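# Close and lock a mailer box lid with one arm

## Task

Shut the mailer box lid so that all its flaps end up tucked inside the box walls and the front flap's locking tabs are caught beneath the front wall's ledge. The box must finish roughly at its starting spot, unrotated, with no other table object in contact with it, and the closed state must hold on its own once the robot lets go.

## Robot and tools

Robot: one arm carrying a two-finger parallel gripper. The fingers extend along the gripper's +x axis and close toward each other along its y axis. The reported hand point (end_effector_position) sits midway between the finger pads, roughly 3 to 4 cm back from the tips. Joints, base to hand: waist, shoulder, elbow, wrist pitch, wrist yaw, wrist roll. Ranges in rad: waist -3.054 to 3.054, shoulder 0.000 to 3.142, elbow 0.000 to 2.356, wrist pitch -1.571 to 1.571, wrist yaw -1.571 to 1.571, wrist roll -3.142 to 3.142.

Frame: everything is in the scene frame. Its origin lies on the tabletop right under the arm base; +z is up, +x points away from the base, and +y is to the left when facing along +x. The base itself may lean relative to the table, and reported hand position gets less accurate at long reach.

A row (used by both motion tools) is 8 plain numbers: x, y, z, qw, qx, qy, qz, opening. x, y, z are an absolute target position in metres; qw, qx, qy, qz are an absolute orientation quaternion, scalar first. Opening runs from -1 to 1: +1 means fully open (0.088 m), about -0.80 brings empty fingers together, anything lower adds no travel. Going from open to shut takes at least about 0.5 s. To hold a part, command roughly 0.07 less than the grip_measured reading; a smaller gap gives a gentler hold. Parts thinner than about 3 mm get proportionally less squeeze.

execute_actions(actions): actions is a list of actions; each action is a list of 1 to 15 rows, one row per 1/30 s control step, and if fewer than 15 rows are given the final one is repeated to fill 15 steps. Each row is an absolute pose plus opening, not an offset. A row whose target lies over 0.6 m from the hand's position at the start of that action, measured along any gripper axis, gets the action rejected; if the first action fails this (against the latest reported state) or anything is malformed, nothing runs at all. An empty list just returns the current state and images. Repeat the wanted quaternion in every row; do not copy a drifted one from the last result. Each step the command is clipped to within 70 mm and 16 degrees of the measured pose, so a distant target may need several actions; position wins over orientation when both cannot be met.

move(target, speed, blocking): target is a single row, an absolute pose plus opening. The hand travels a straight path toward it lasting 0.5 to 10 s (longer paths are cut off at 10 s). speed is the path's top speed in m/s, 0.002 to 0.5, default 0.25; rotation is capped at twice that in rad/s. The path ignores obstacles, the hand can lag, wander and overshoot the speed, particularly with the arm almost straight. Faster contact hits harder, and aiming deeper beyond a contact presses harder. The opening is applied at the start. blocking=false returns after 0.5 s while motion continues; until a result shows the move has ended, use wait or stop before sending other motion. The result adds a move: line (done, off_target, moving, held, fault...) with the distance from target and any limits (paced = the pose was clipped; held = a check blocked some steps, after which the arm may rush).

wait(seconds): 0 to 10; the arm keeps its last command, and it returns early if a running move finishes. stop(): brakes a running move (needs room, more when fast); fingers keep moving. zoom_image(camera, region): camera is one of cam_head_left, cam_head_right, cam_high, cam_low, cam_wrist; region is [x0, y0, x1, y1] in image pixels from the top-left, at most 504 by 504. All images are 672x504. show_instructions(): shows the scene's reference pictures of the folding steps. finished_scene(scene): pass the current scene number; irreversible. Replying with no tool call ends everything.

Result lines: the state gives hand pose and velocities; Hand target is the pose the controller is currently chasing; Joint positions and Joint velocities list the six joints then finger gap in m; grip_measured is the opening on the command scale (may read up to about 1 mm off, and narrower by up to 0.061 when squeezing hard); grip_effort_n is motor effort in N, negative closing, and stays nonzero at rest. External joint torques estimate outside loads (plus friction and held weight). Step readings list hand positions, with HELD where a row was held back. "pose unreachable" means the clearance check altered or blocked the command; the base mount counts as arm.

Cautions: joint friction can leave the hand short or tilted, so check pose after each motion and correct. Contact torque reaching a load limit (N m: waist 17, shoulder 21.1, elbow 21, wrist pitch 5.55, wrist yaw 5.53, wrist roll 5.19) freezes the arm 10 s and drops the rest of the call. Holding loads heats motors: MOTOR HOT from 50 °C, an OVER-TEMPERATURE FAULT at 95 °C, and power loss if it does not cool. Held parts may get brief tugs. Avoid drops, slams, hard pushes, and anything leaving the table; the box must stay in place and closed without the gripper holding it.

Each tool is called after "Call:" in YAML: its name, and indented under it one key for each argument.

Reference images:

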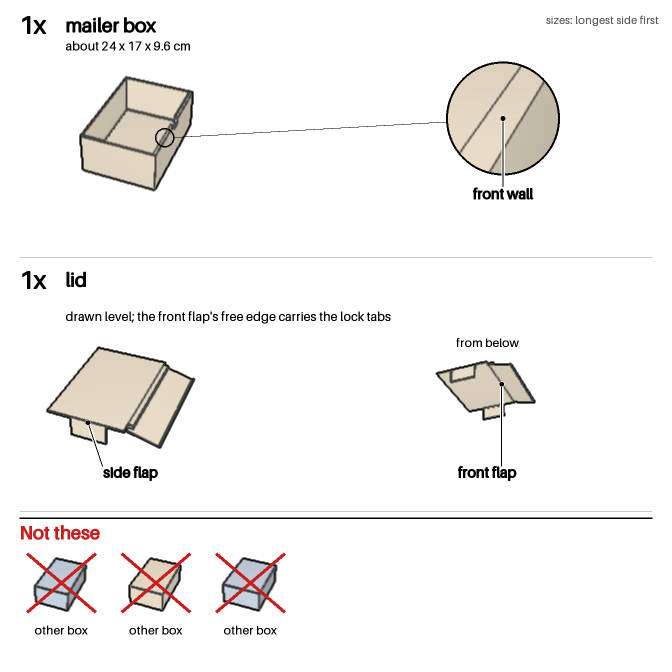

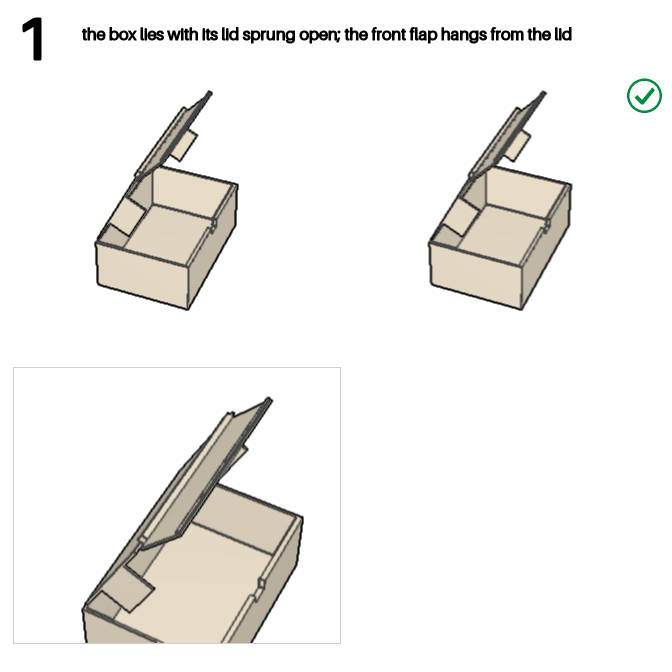

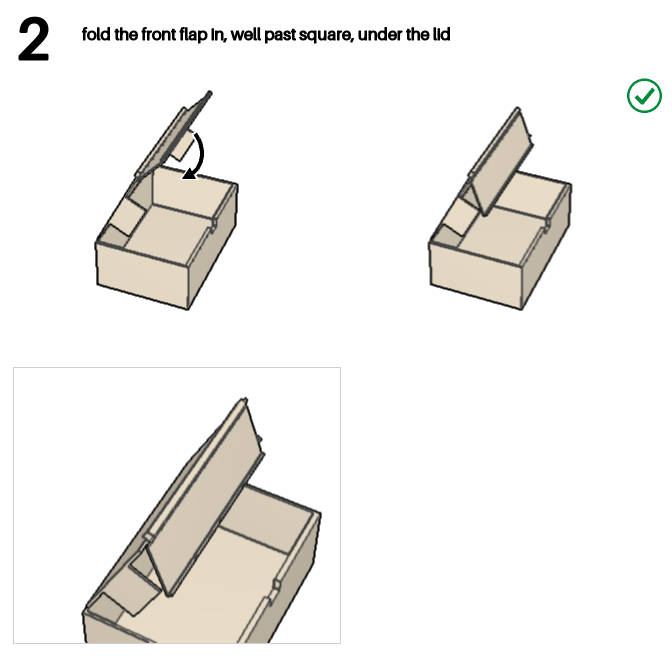

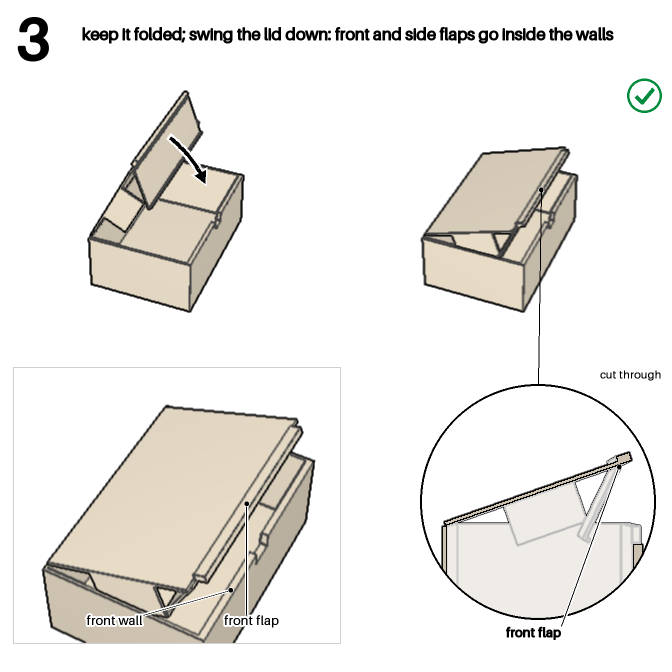

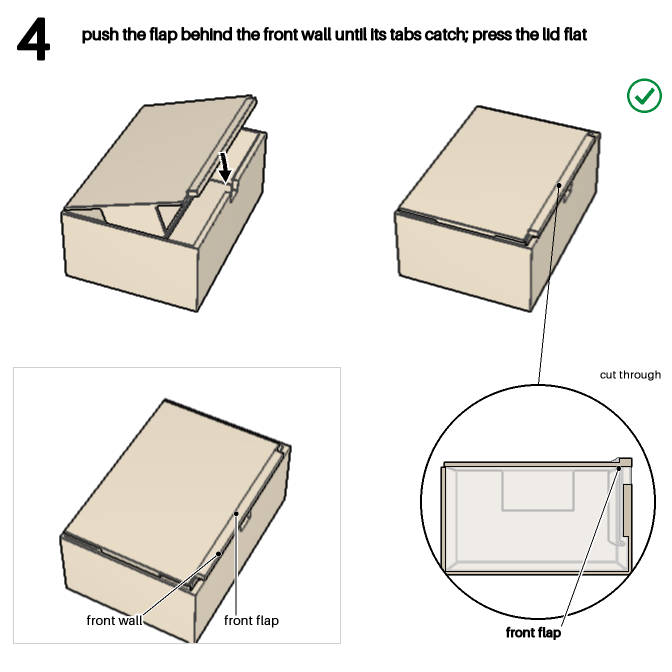

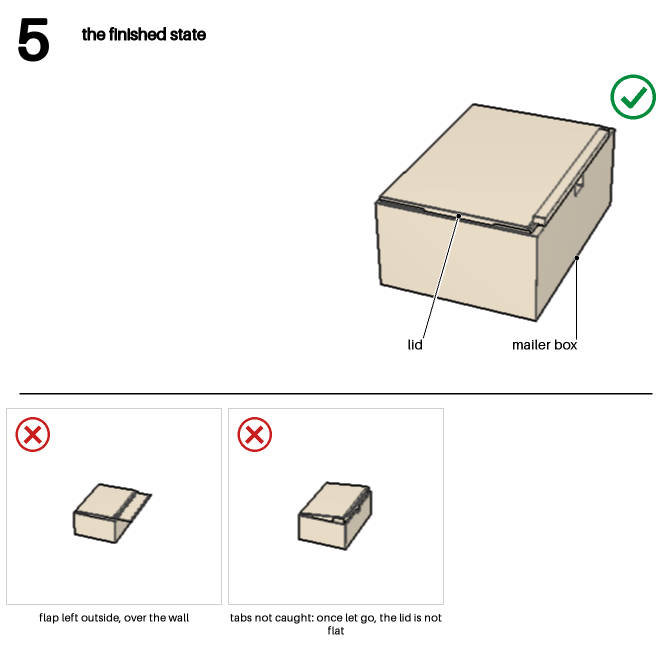

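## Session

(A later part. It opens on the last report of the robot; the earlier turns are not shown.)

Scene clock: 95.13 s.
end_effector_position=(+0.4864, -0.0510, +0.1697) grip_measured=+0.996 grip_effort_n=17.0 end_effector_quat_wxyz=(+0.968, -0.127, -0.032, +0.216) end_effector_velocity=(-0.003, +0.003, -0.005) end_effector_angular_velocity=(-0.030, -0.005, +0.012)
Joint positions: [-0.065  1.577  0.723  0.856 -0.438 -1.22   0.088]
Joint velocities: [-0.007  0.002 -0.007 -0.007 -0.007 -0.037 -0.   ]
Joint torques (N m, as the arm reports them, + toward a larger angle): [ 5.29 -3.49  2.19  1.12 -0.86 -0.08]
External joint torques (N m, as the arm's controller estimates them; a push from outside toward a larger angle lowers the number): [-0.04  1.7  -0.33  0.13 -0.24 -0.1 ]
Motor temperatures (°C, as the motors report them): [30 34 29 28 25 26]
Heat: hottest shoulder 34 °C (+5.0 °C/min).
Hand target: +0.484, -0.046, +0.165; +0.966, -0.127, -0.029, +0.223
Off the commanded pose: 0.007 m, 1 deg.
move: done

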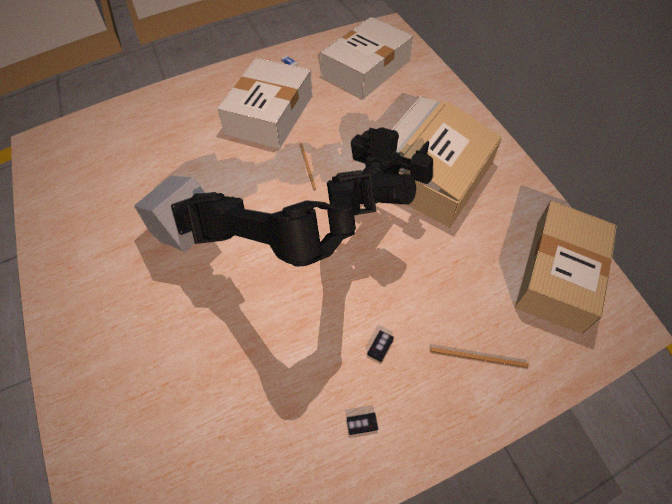

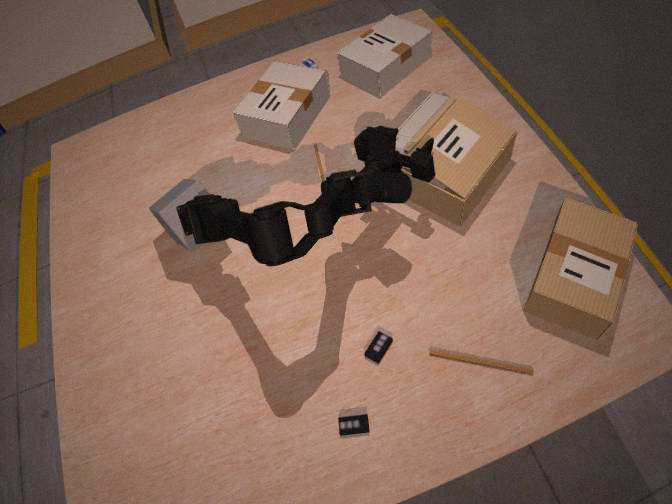

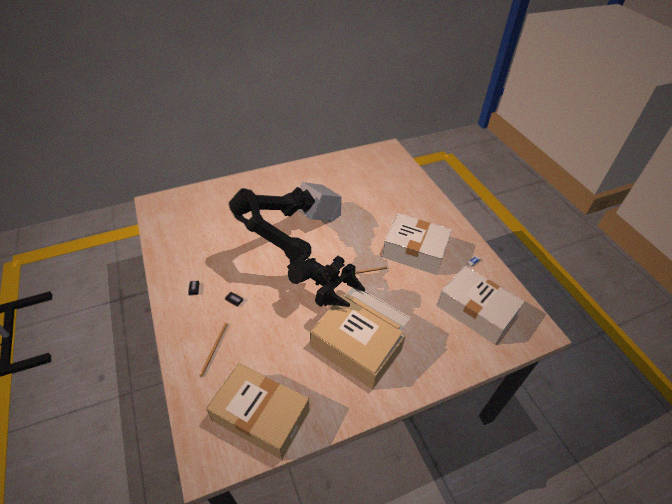

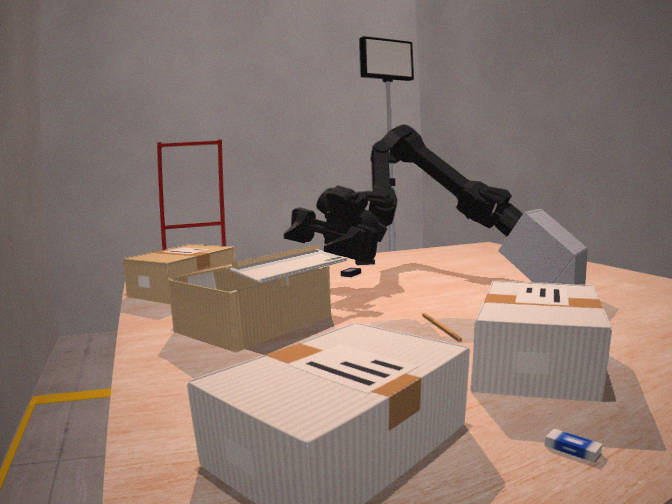

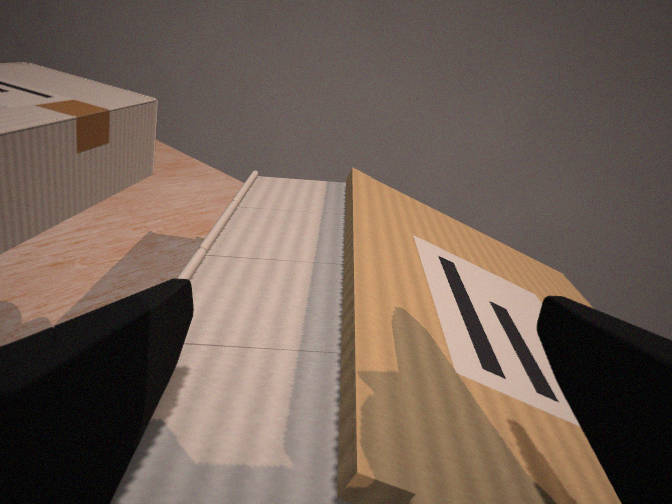

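Call:
move:
  target: [0.479,-0.036,0.125,0.90,-0.373,-0.086,0.208,1]
  speed: 0.08

Scene clock: 101.13 s.
end_effector_position=(+0.4815, -0.0372, +0.1396) grip_measured=+0.996 grip_effort_n=17.0 end_effector_quat_wxyz=(+0.901, -0.369, -0.104, +0.201) end_effector_velocity=(-0.002, +0.001, -0.003) end_effector_angular_velocity=(-0.017, -0.002, +0.008)
Joint positions: [-0.127  1.708  0.708  1.009 -0.536 -1.74   0.088]
Joint velocities: [-0.007  0.002 -0.002 -0.007 -0.007 -0.022 -0.   ]
Joint torques (N m, as the arm reports them, + toward a larger angle): [ 3.86 -2.74  1.74  0.94 -0.09 -0.26]
External joint torques (N m, as the arm's controller estimates them; a push from outside toward a larger angle lowers the number): [-1.65  2.7  -0.1  -0.04  0.51 -0.31]
Motor temperatures (°C, as the motors report them): [31 33 29 28 25 26]
Heat: hottest shoulder 33 °C (+3.0 °C/min).
Hand target: +0.479, -0.036, +0.125; +0.900, -0.373, -0.086, +0.208
Off the commanded pose: 0.015 m, 2 deg.
move: off_target

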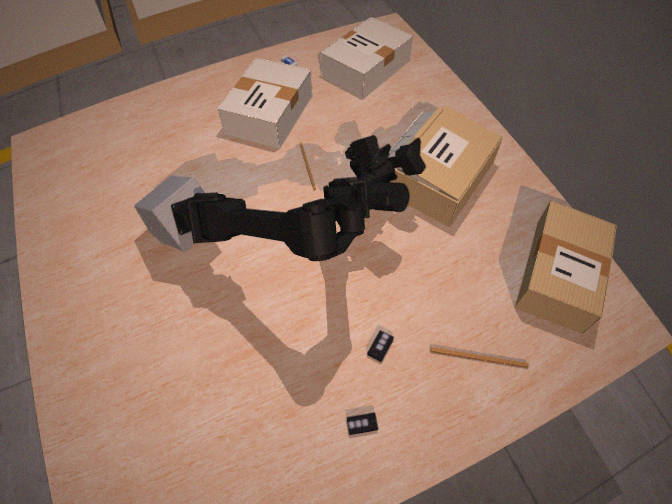

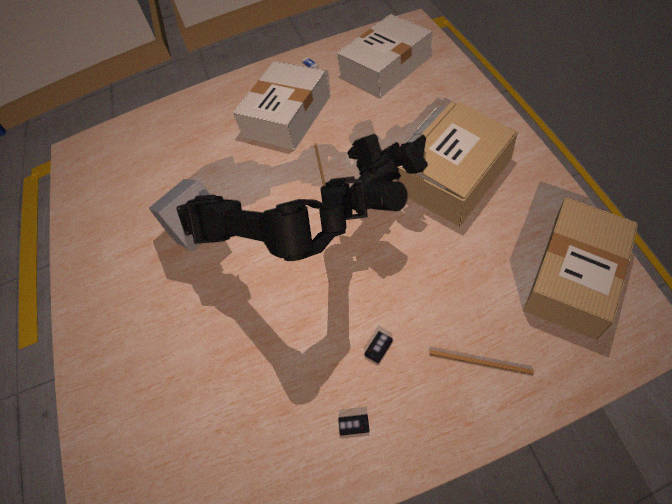

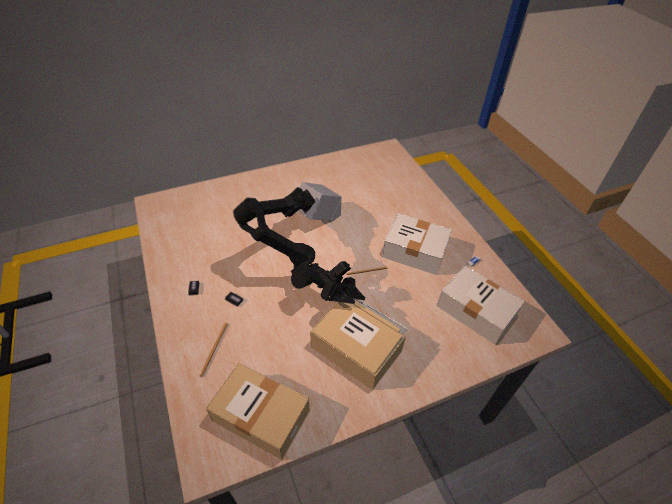

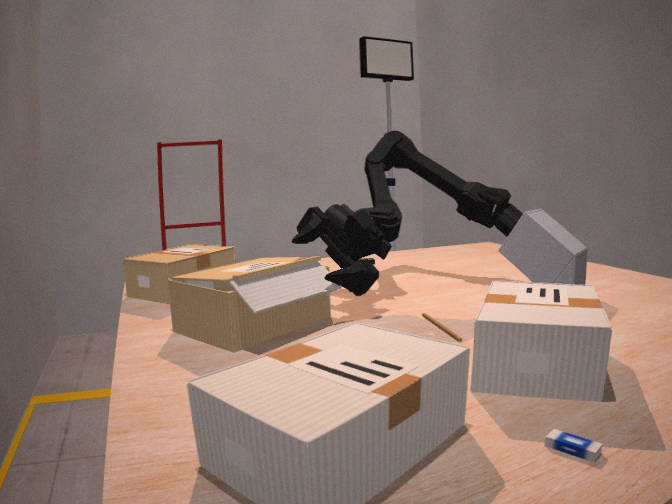

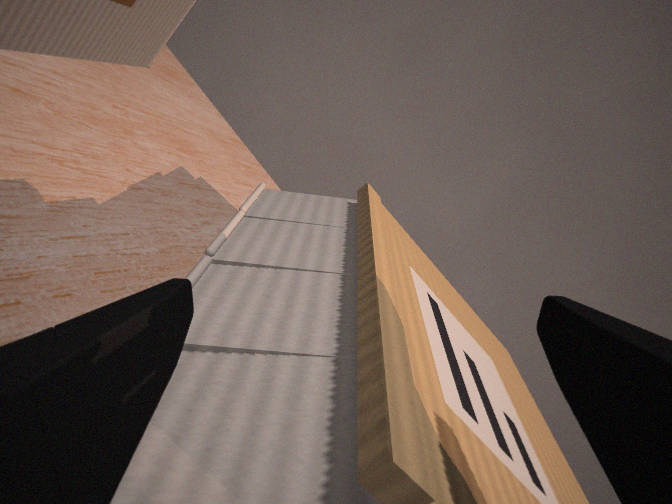

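Call:
move:
  target: [0.495,-0.07,0.21,0.966,0.127,0.029,0.223,1]
  speed: 0.2

Call:
move:
  target: [0.529,-0.139,0.285,0.883,0.412,0.095,0.204,1]
  speed: 0.2

Call:
move:
  target: [0.445,-0.17,0.285,0.883,0.412,0.095,0.204,0.2]

Call:
move:
  target: [0.43,-0.14,0.275,0.396,0.89,0.206,0.092,0.2]
  speed: 0.4

Scene clock: 115.77 s.
end_effector_position=(+0.4951, -0.0695, +0.2075) grip_measured=+0.996 grip_effort_n=17.0 end_effector_quat_wxyz=(+0.967, +0.124, +0.030, +0.223) end_effector_velocity=(+0.000, -0.002, -0.001) end_effector_angular_velocity=(+0.003, +0.012, -0.004)
Joint positions: [-0.005  1.456  0.8    0.641 -0.378 -0.708  0.088]
Joint velocities: [-0.002 -0.002  0.002 -0.007  0.007  0.007 -0.   ]
Joint torques (N m, as the arm reports them, + toward a larger angle): [ 5.84 -4.94  4.09  0.71 -0.6   0.15]
External joint torques (N m, as the arm's controller estimates them; a push from outside toward a larger angle lowers the number): [ 0.69  0.1   0.81 -0.31  0.01  0.16]
Motor temperatures (°C, as the motors report them): [31 32 29 28 25 26]
Heat: hottest shoulder 32 °C (+3.0 °C/min).
Hand target: +0.495, -0.070, +0.210; +0.966, +0.127, +0.029, +0.223
Off the commanded pose: 0.003 m, 0 deg.
move: done

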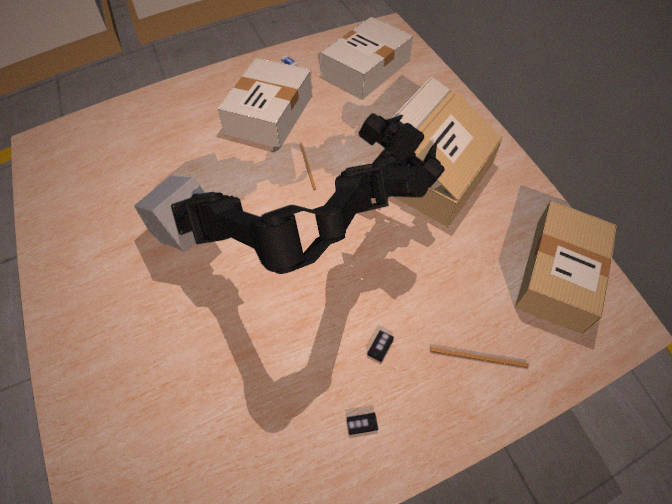

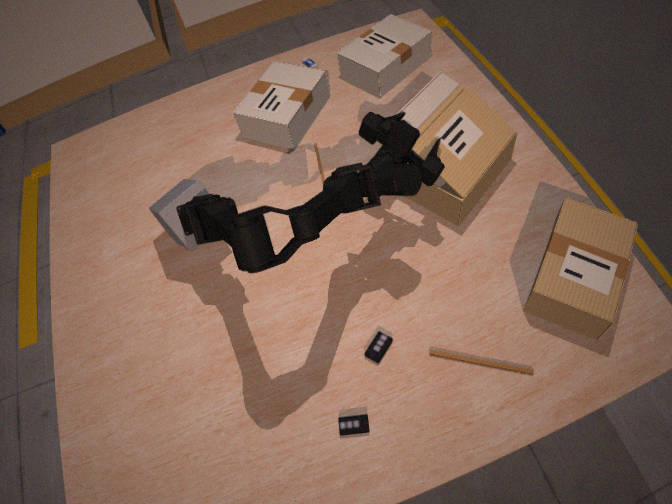

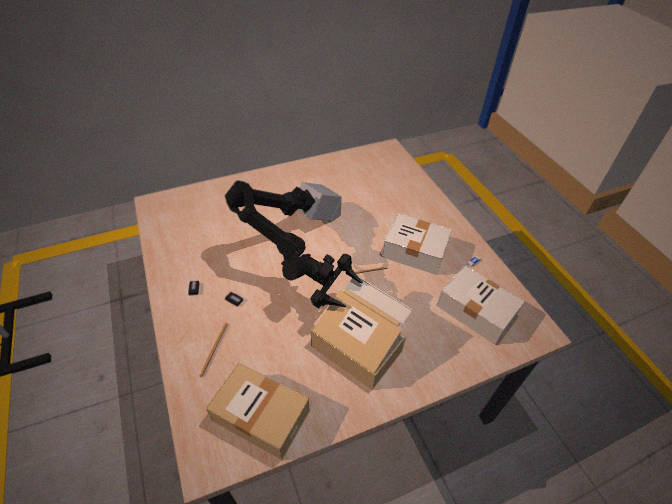

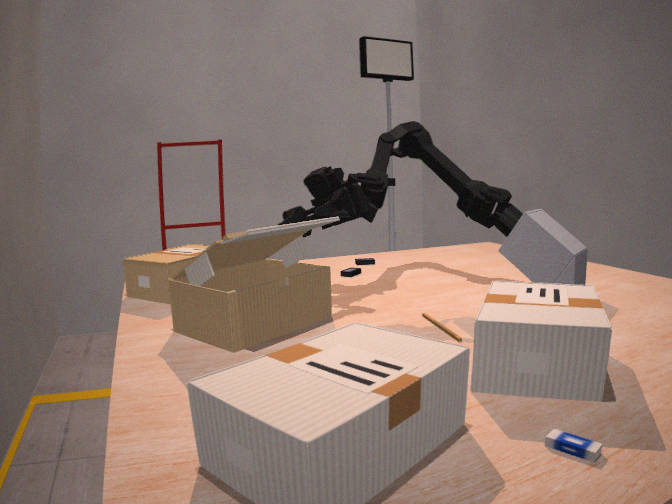

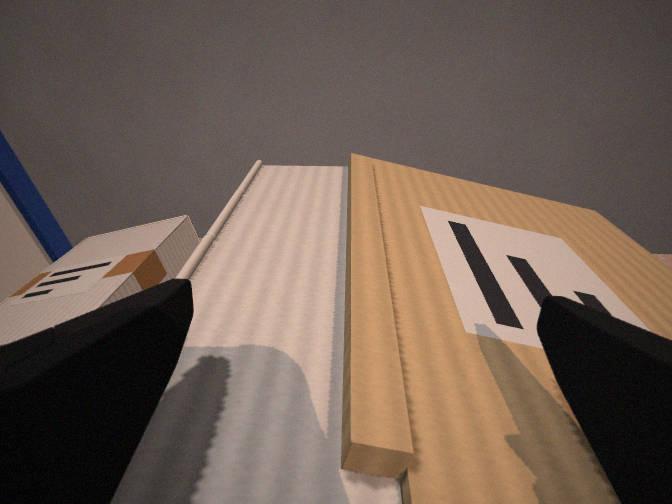

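Scene clock: 117.80 s.
end_effector_position=(+0.5285, -0.1352, +0.2824) grip_measured=+0.996 grip_effort_n=17.0 end_effector_quat_wxyz=(+0.883, +0.410, +0.097, +0.208) end_effector_velocity=(+0.002, -0.006, -0.000) end_effector_angular_velocity=(-0.003, +0.017, -0.020)
Joint positions: [ 0.057  1.359  1.147  0.192 -0.323 -0.095  0.088]
Joint velocities: [-0.002 -0.002  0.012 -0.007  0.022  0.007 -0.   ]
Joint torques (N m, as the arm reports them, + toward a larger angle): [ 5.49 -5.04  5.99  0.85 -0.47  0.09]
External joint torques (N m, as the arm's controller estimates them; a push from outside toward a larger angle lowers the number): [ 0.49  0.3   1.63 -0.22  0.13  0.13]
Motor temperatures (°C, as the motors report them): [31 32 29 28 25 26]
Heat: hottest shoulder 32 °C (+2.0 °C/min).
Hand target: +0.529, -0.139, +0.285; +0.883, +0.412, +0.095, +0.204
Off the commanded pose: 0.005 m, 0 deg.
move: done

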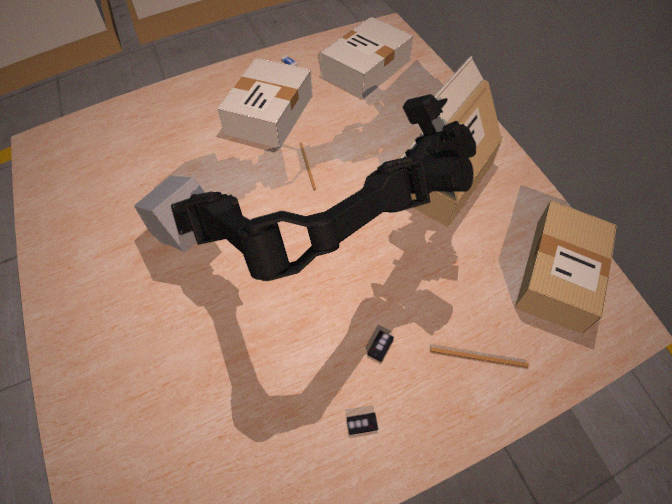

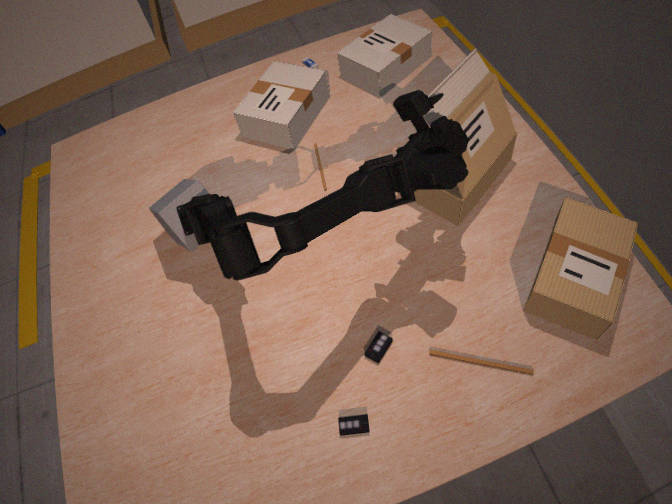

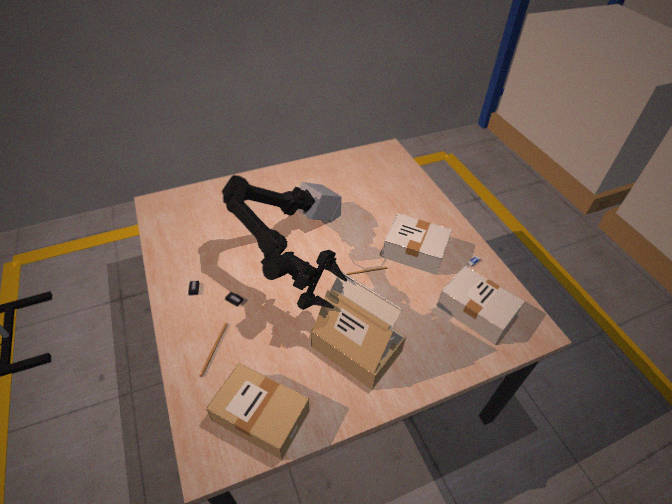

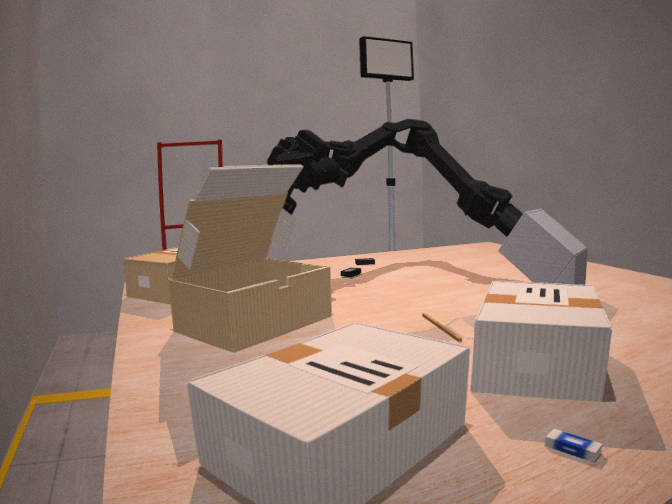

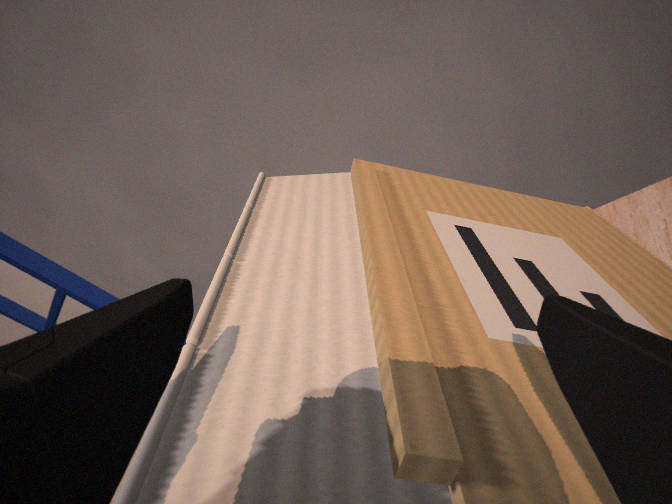

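Scene clock: 118.83 s.
end_effector_position=(+0.4477, -0.1710, +0.2864) grip_measured=+0.203 grip_effort_n=-10.5 end_effector_quat_wxyz=(+0.884, +0.410, +0.093, +0.202) end_effector_velocity=(-0.005, -0.001, -0.002) end_effector_angular_velocity=(-0.006, +0.008, +0.006)
Joint positions: [-0.053  1.024  0.934  0.081 -0.428 -0.094  0.049]
Joint velocities: [-0.012 -0.017 -0.007 -0.022 -0.007 -0.007 -0.   ]
Joint torques (N m, as the arm reports them, + toward a larger angle): [ 2.92 -4.44  4.3   0.83 -0.8   0.08]
External joint torques (N m, as the arm's controller estimates them; a push from outside toward a larger angle lowers the number): [-0.05 -0.14 -0.11 -0.19 -0.19  0.12]
Motor temperatures (°C, as the motors report them): [31 32 29 28 25 26]
Heat: hottest shoulder 32 °C (+2.0 °C/min).
Hand target: +0.445, -0.170, +0.285; +0.883, +0.412, +0.095, +0.204
Off the commanded pose: 0.003 m, 0 deg.
move: done

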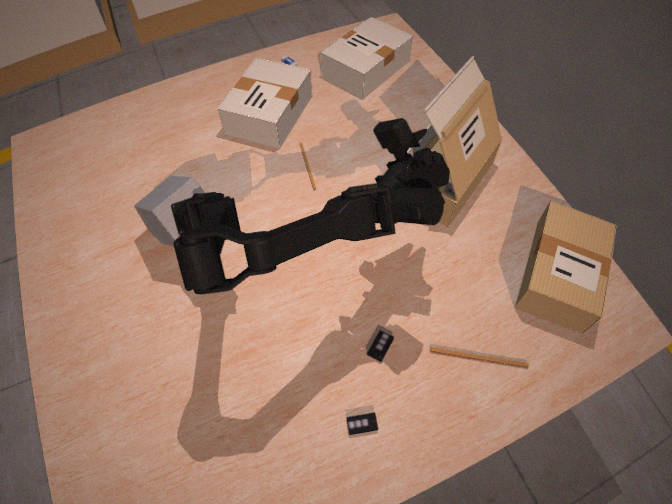

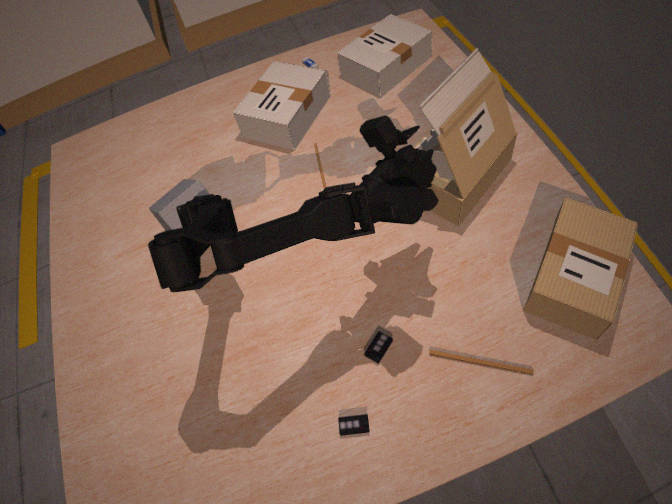

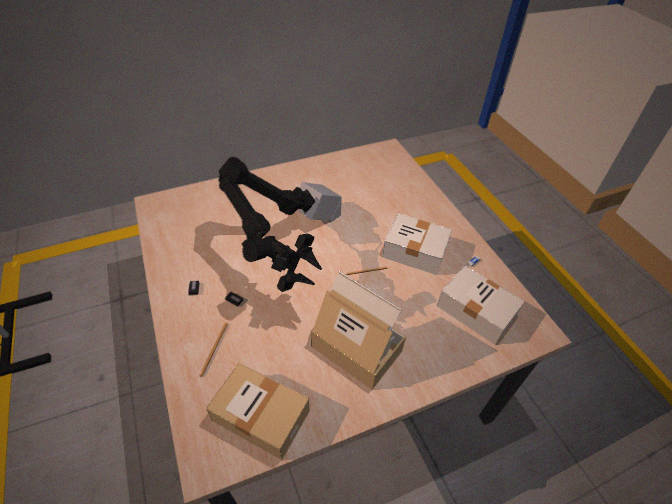

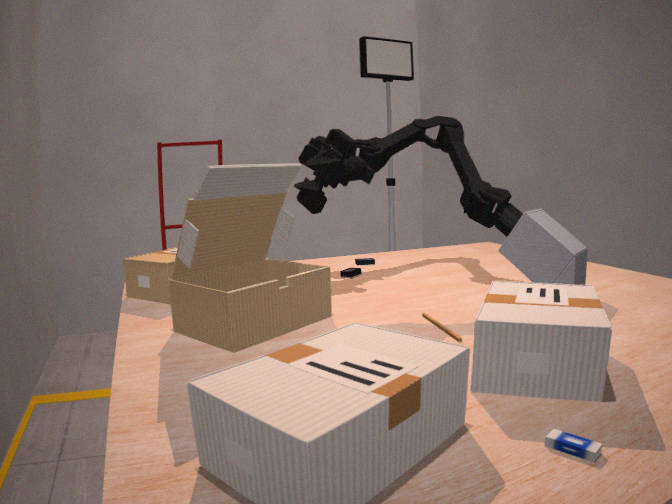

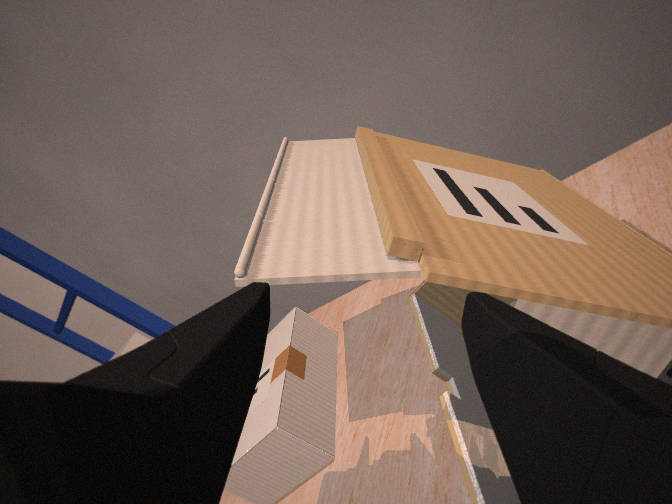

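Scene clock: 121.23 s.
end_effector_position=(+0.4316, -0.1406, +0.2754) grip_measured=+0.202 grip_effort_n=-10.5 end_effector_quat_wxyz=(+0.398, +0.889, +0.207, +0.094) end_effector_velocity=(-0.001, +0.002, -0.001) end_effector_angular_velocity=(+0.022, +0.008, +0.005)
Joint positions: [-0.01   0.988  0.787  0.184 -0.391  1.334  0.049]
Joint velocities: [-0.002  0.002 -0.007  0.007 -0.007  0.022 -0.   ]
Joint torques (N m, as the arm reports them, + toward a larger angle): [ 3.23 -3.83  4.15  1.23 -0.46  0.09]
External joint torques (N m, as the arm's controller estimates them; a push from outside toward a larger angle lowers the number): [ 0.31 -0.07 -0.12  0.2   0.14  0.14]
Motor temperatures (°C, as the motors report them): [31 32 29 28 25 26]
Heat: hottest shoulder 32 °C (+2.0 °C/min).
Hand target: +0.430, -0.140, +0.275; +0.396, +0.890, +0.206, +0.092
Off the commanded pose: 0.002 m, 0 deg.
move: done

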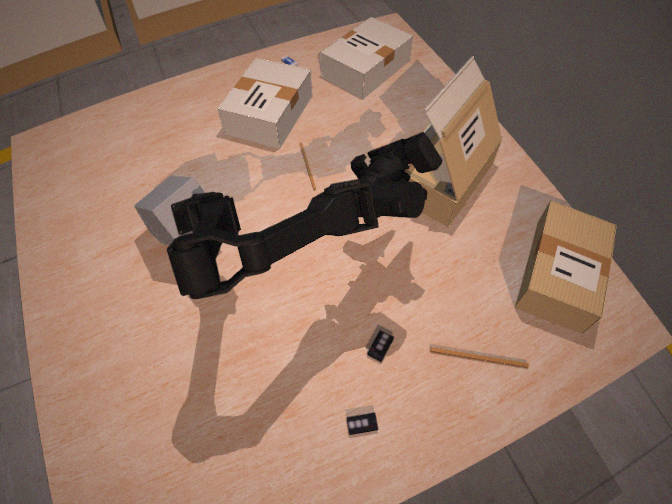

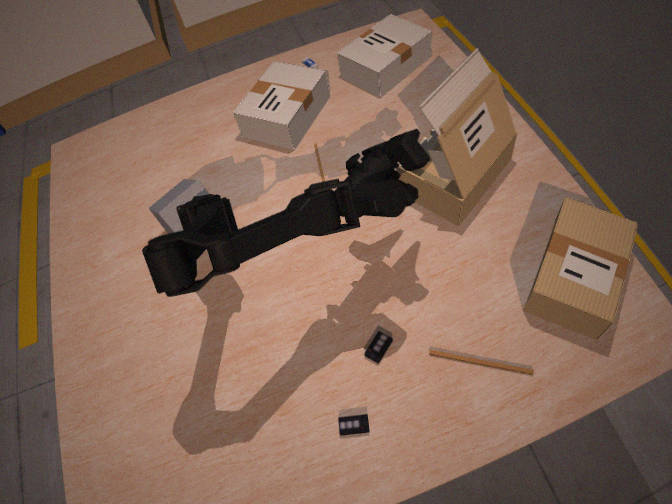

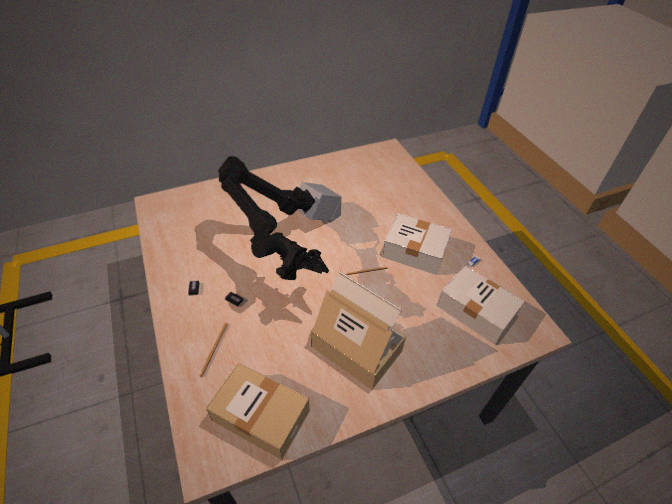

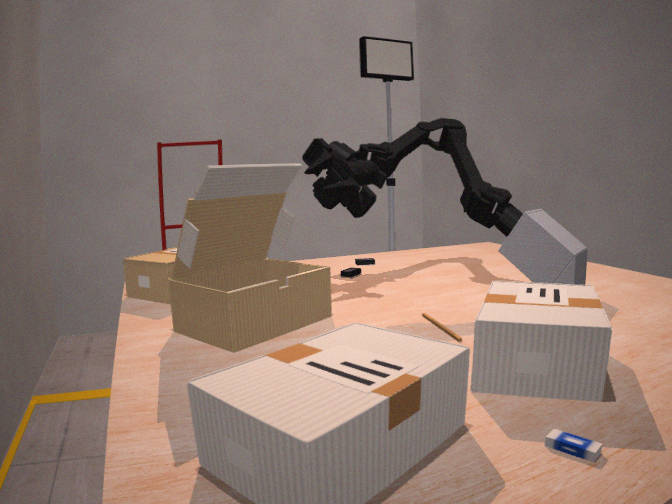

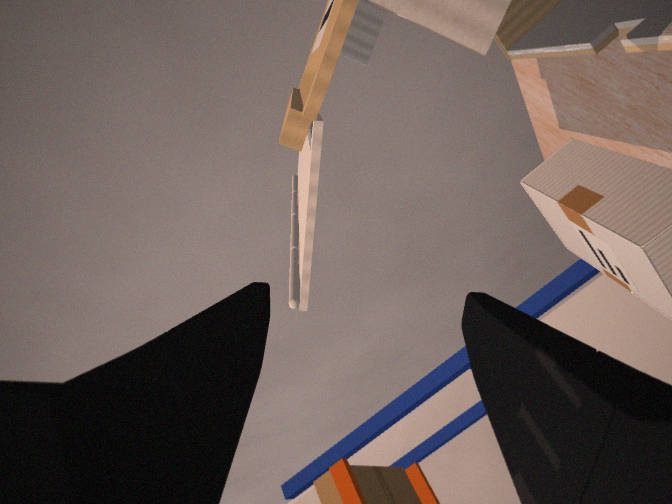

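Call:
move:
  target: [0.524,-0.107,0.287,0.396,0.89,0.206,0.092,0.2]
  speed: 0.12

Scene clock: 127.67 s.
end_effector_position=(+0.5216, -0.1081, +0.2877) grip_measured=+0.202 grip_effort_n=-10.5 end_effector_quat_wxyz=(+0.398, +0.889, +0.206, +0.094) end_effector_velocity=(-0.001, +0.006, -0.002) end_effector_angular_velocity=(-0.013, -0.008, +0.032)
Joint positions: [ 0.13   1.359  1.063  0.282 -0.251  1.339  0.049]
Joint velocities: [-0.002  0.007  0.002 -0.022 -0.022 -0.022 -0.   ]
Joint torques (N m, as the arm reports them, + toward a larger angle): [ 5.35 -3.28  5.85  1.19 -0.45  0.06]
External joint torques (N m, as the arm's controller estimates them; a push from outside toward a larger angle lowers the number): [0.24 1.44 1.67 0.15 0.14 0.12]
Motor temperatures (°C, as the motors report them): [31 32 29 28 25 26]
Heat: hottest shoulder 32 °C (+1.0 °C/min).
Hand target: +0.524, -0.107, +0.287; +0.396, +0.890, +0.206, +0.092
Off the commanded pose: 0.003 m, 0 deg.
move: done

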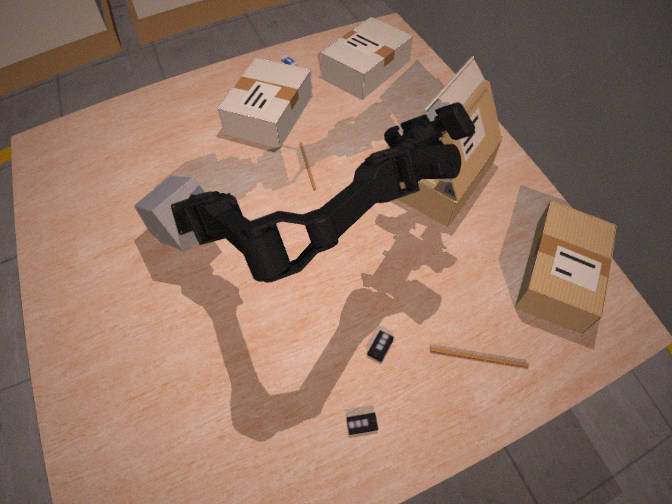

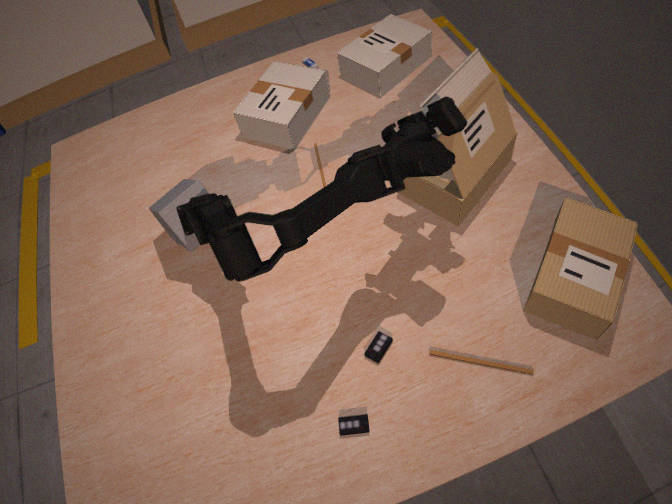

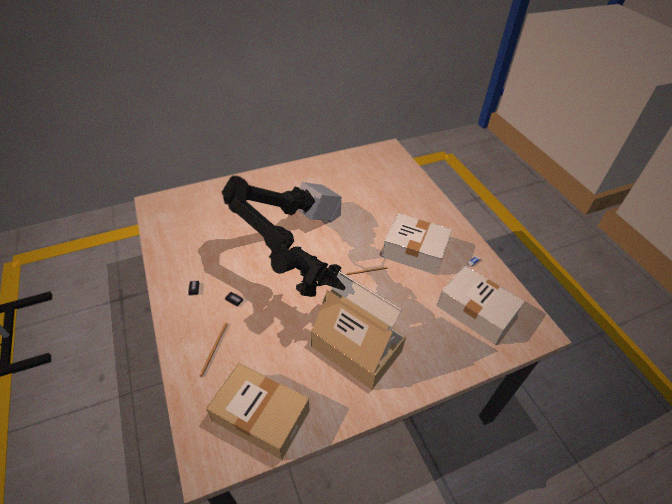

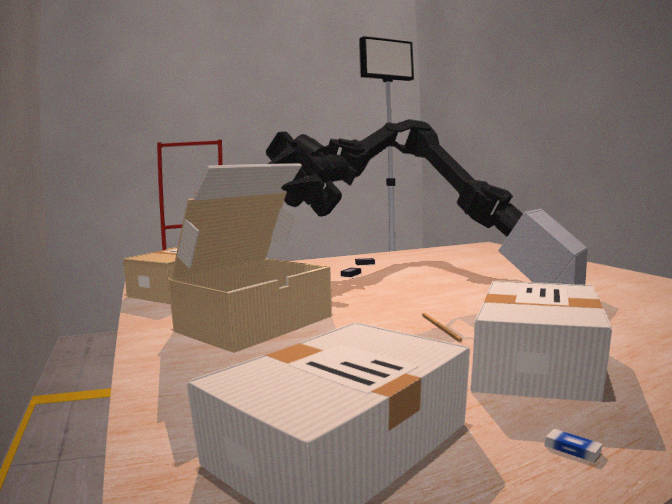

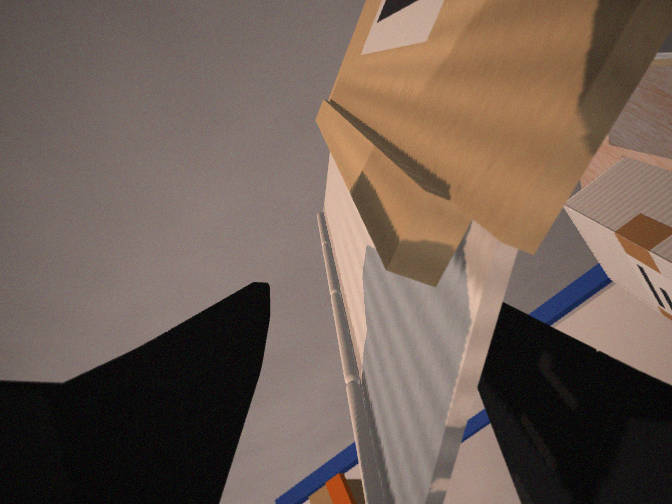

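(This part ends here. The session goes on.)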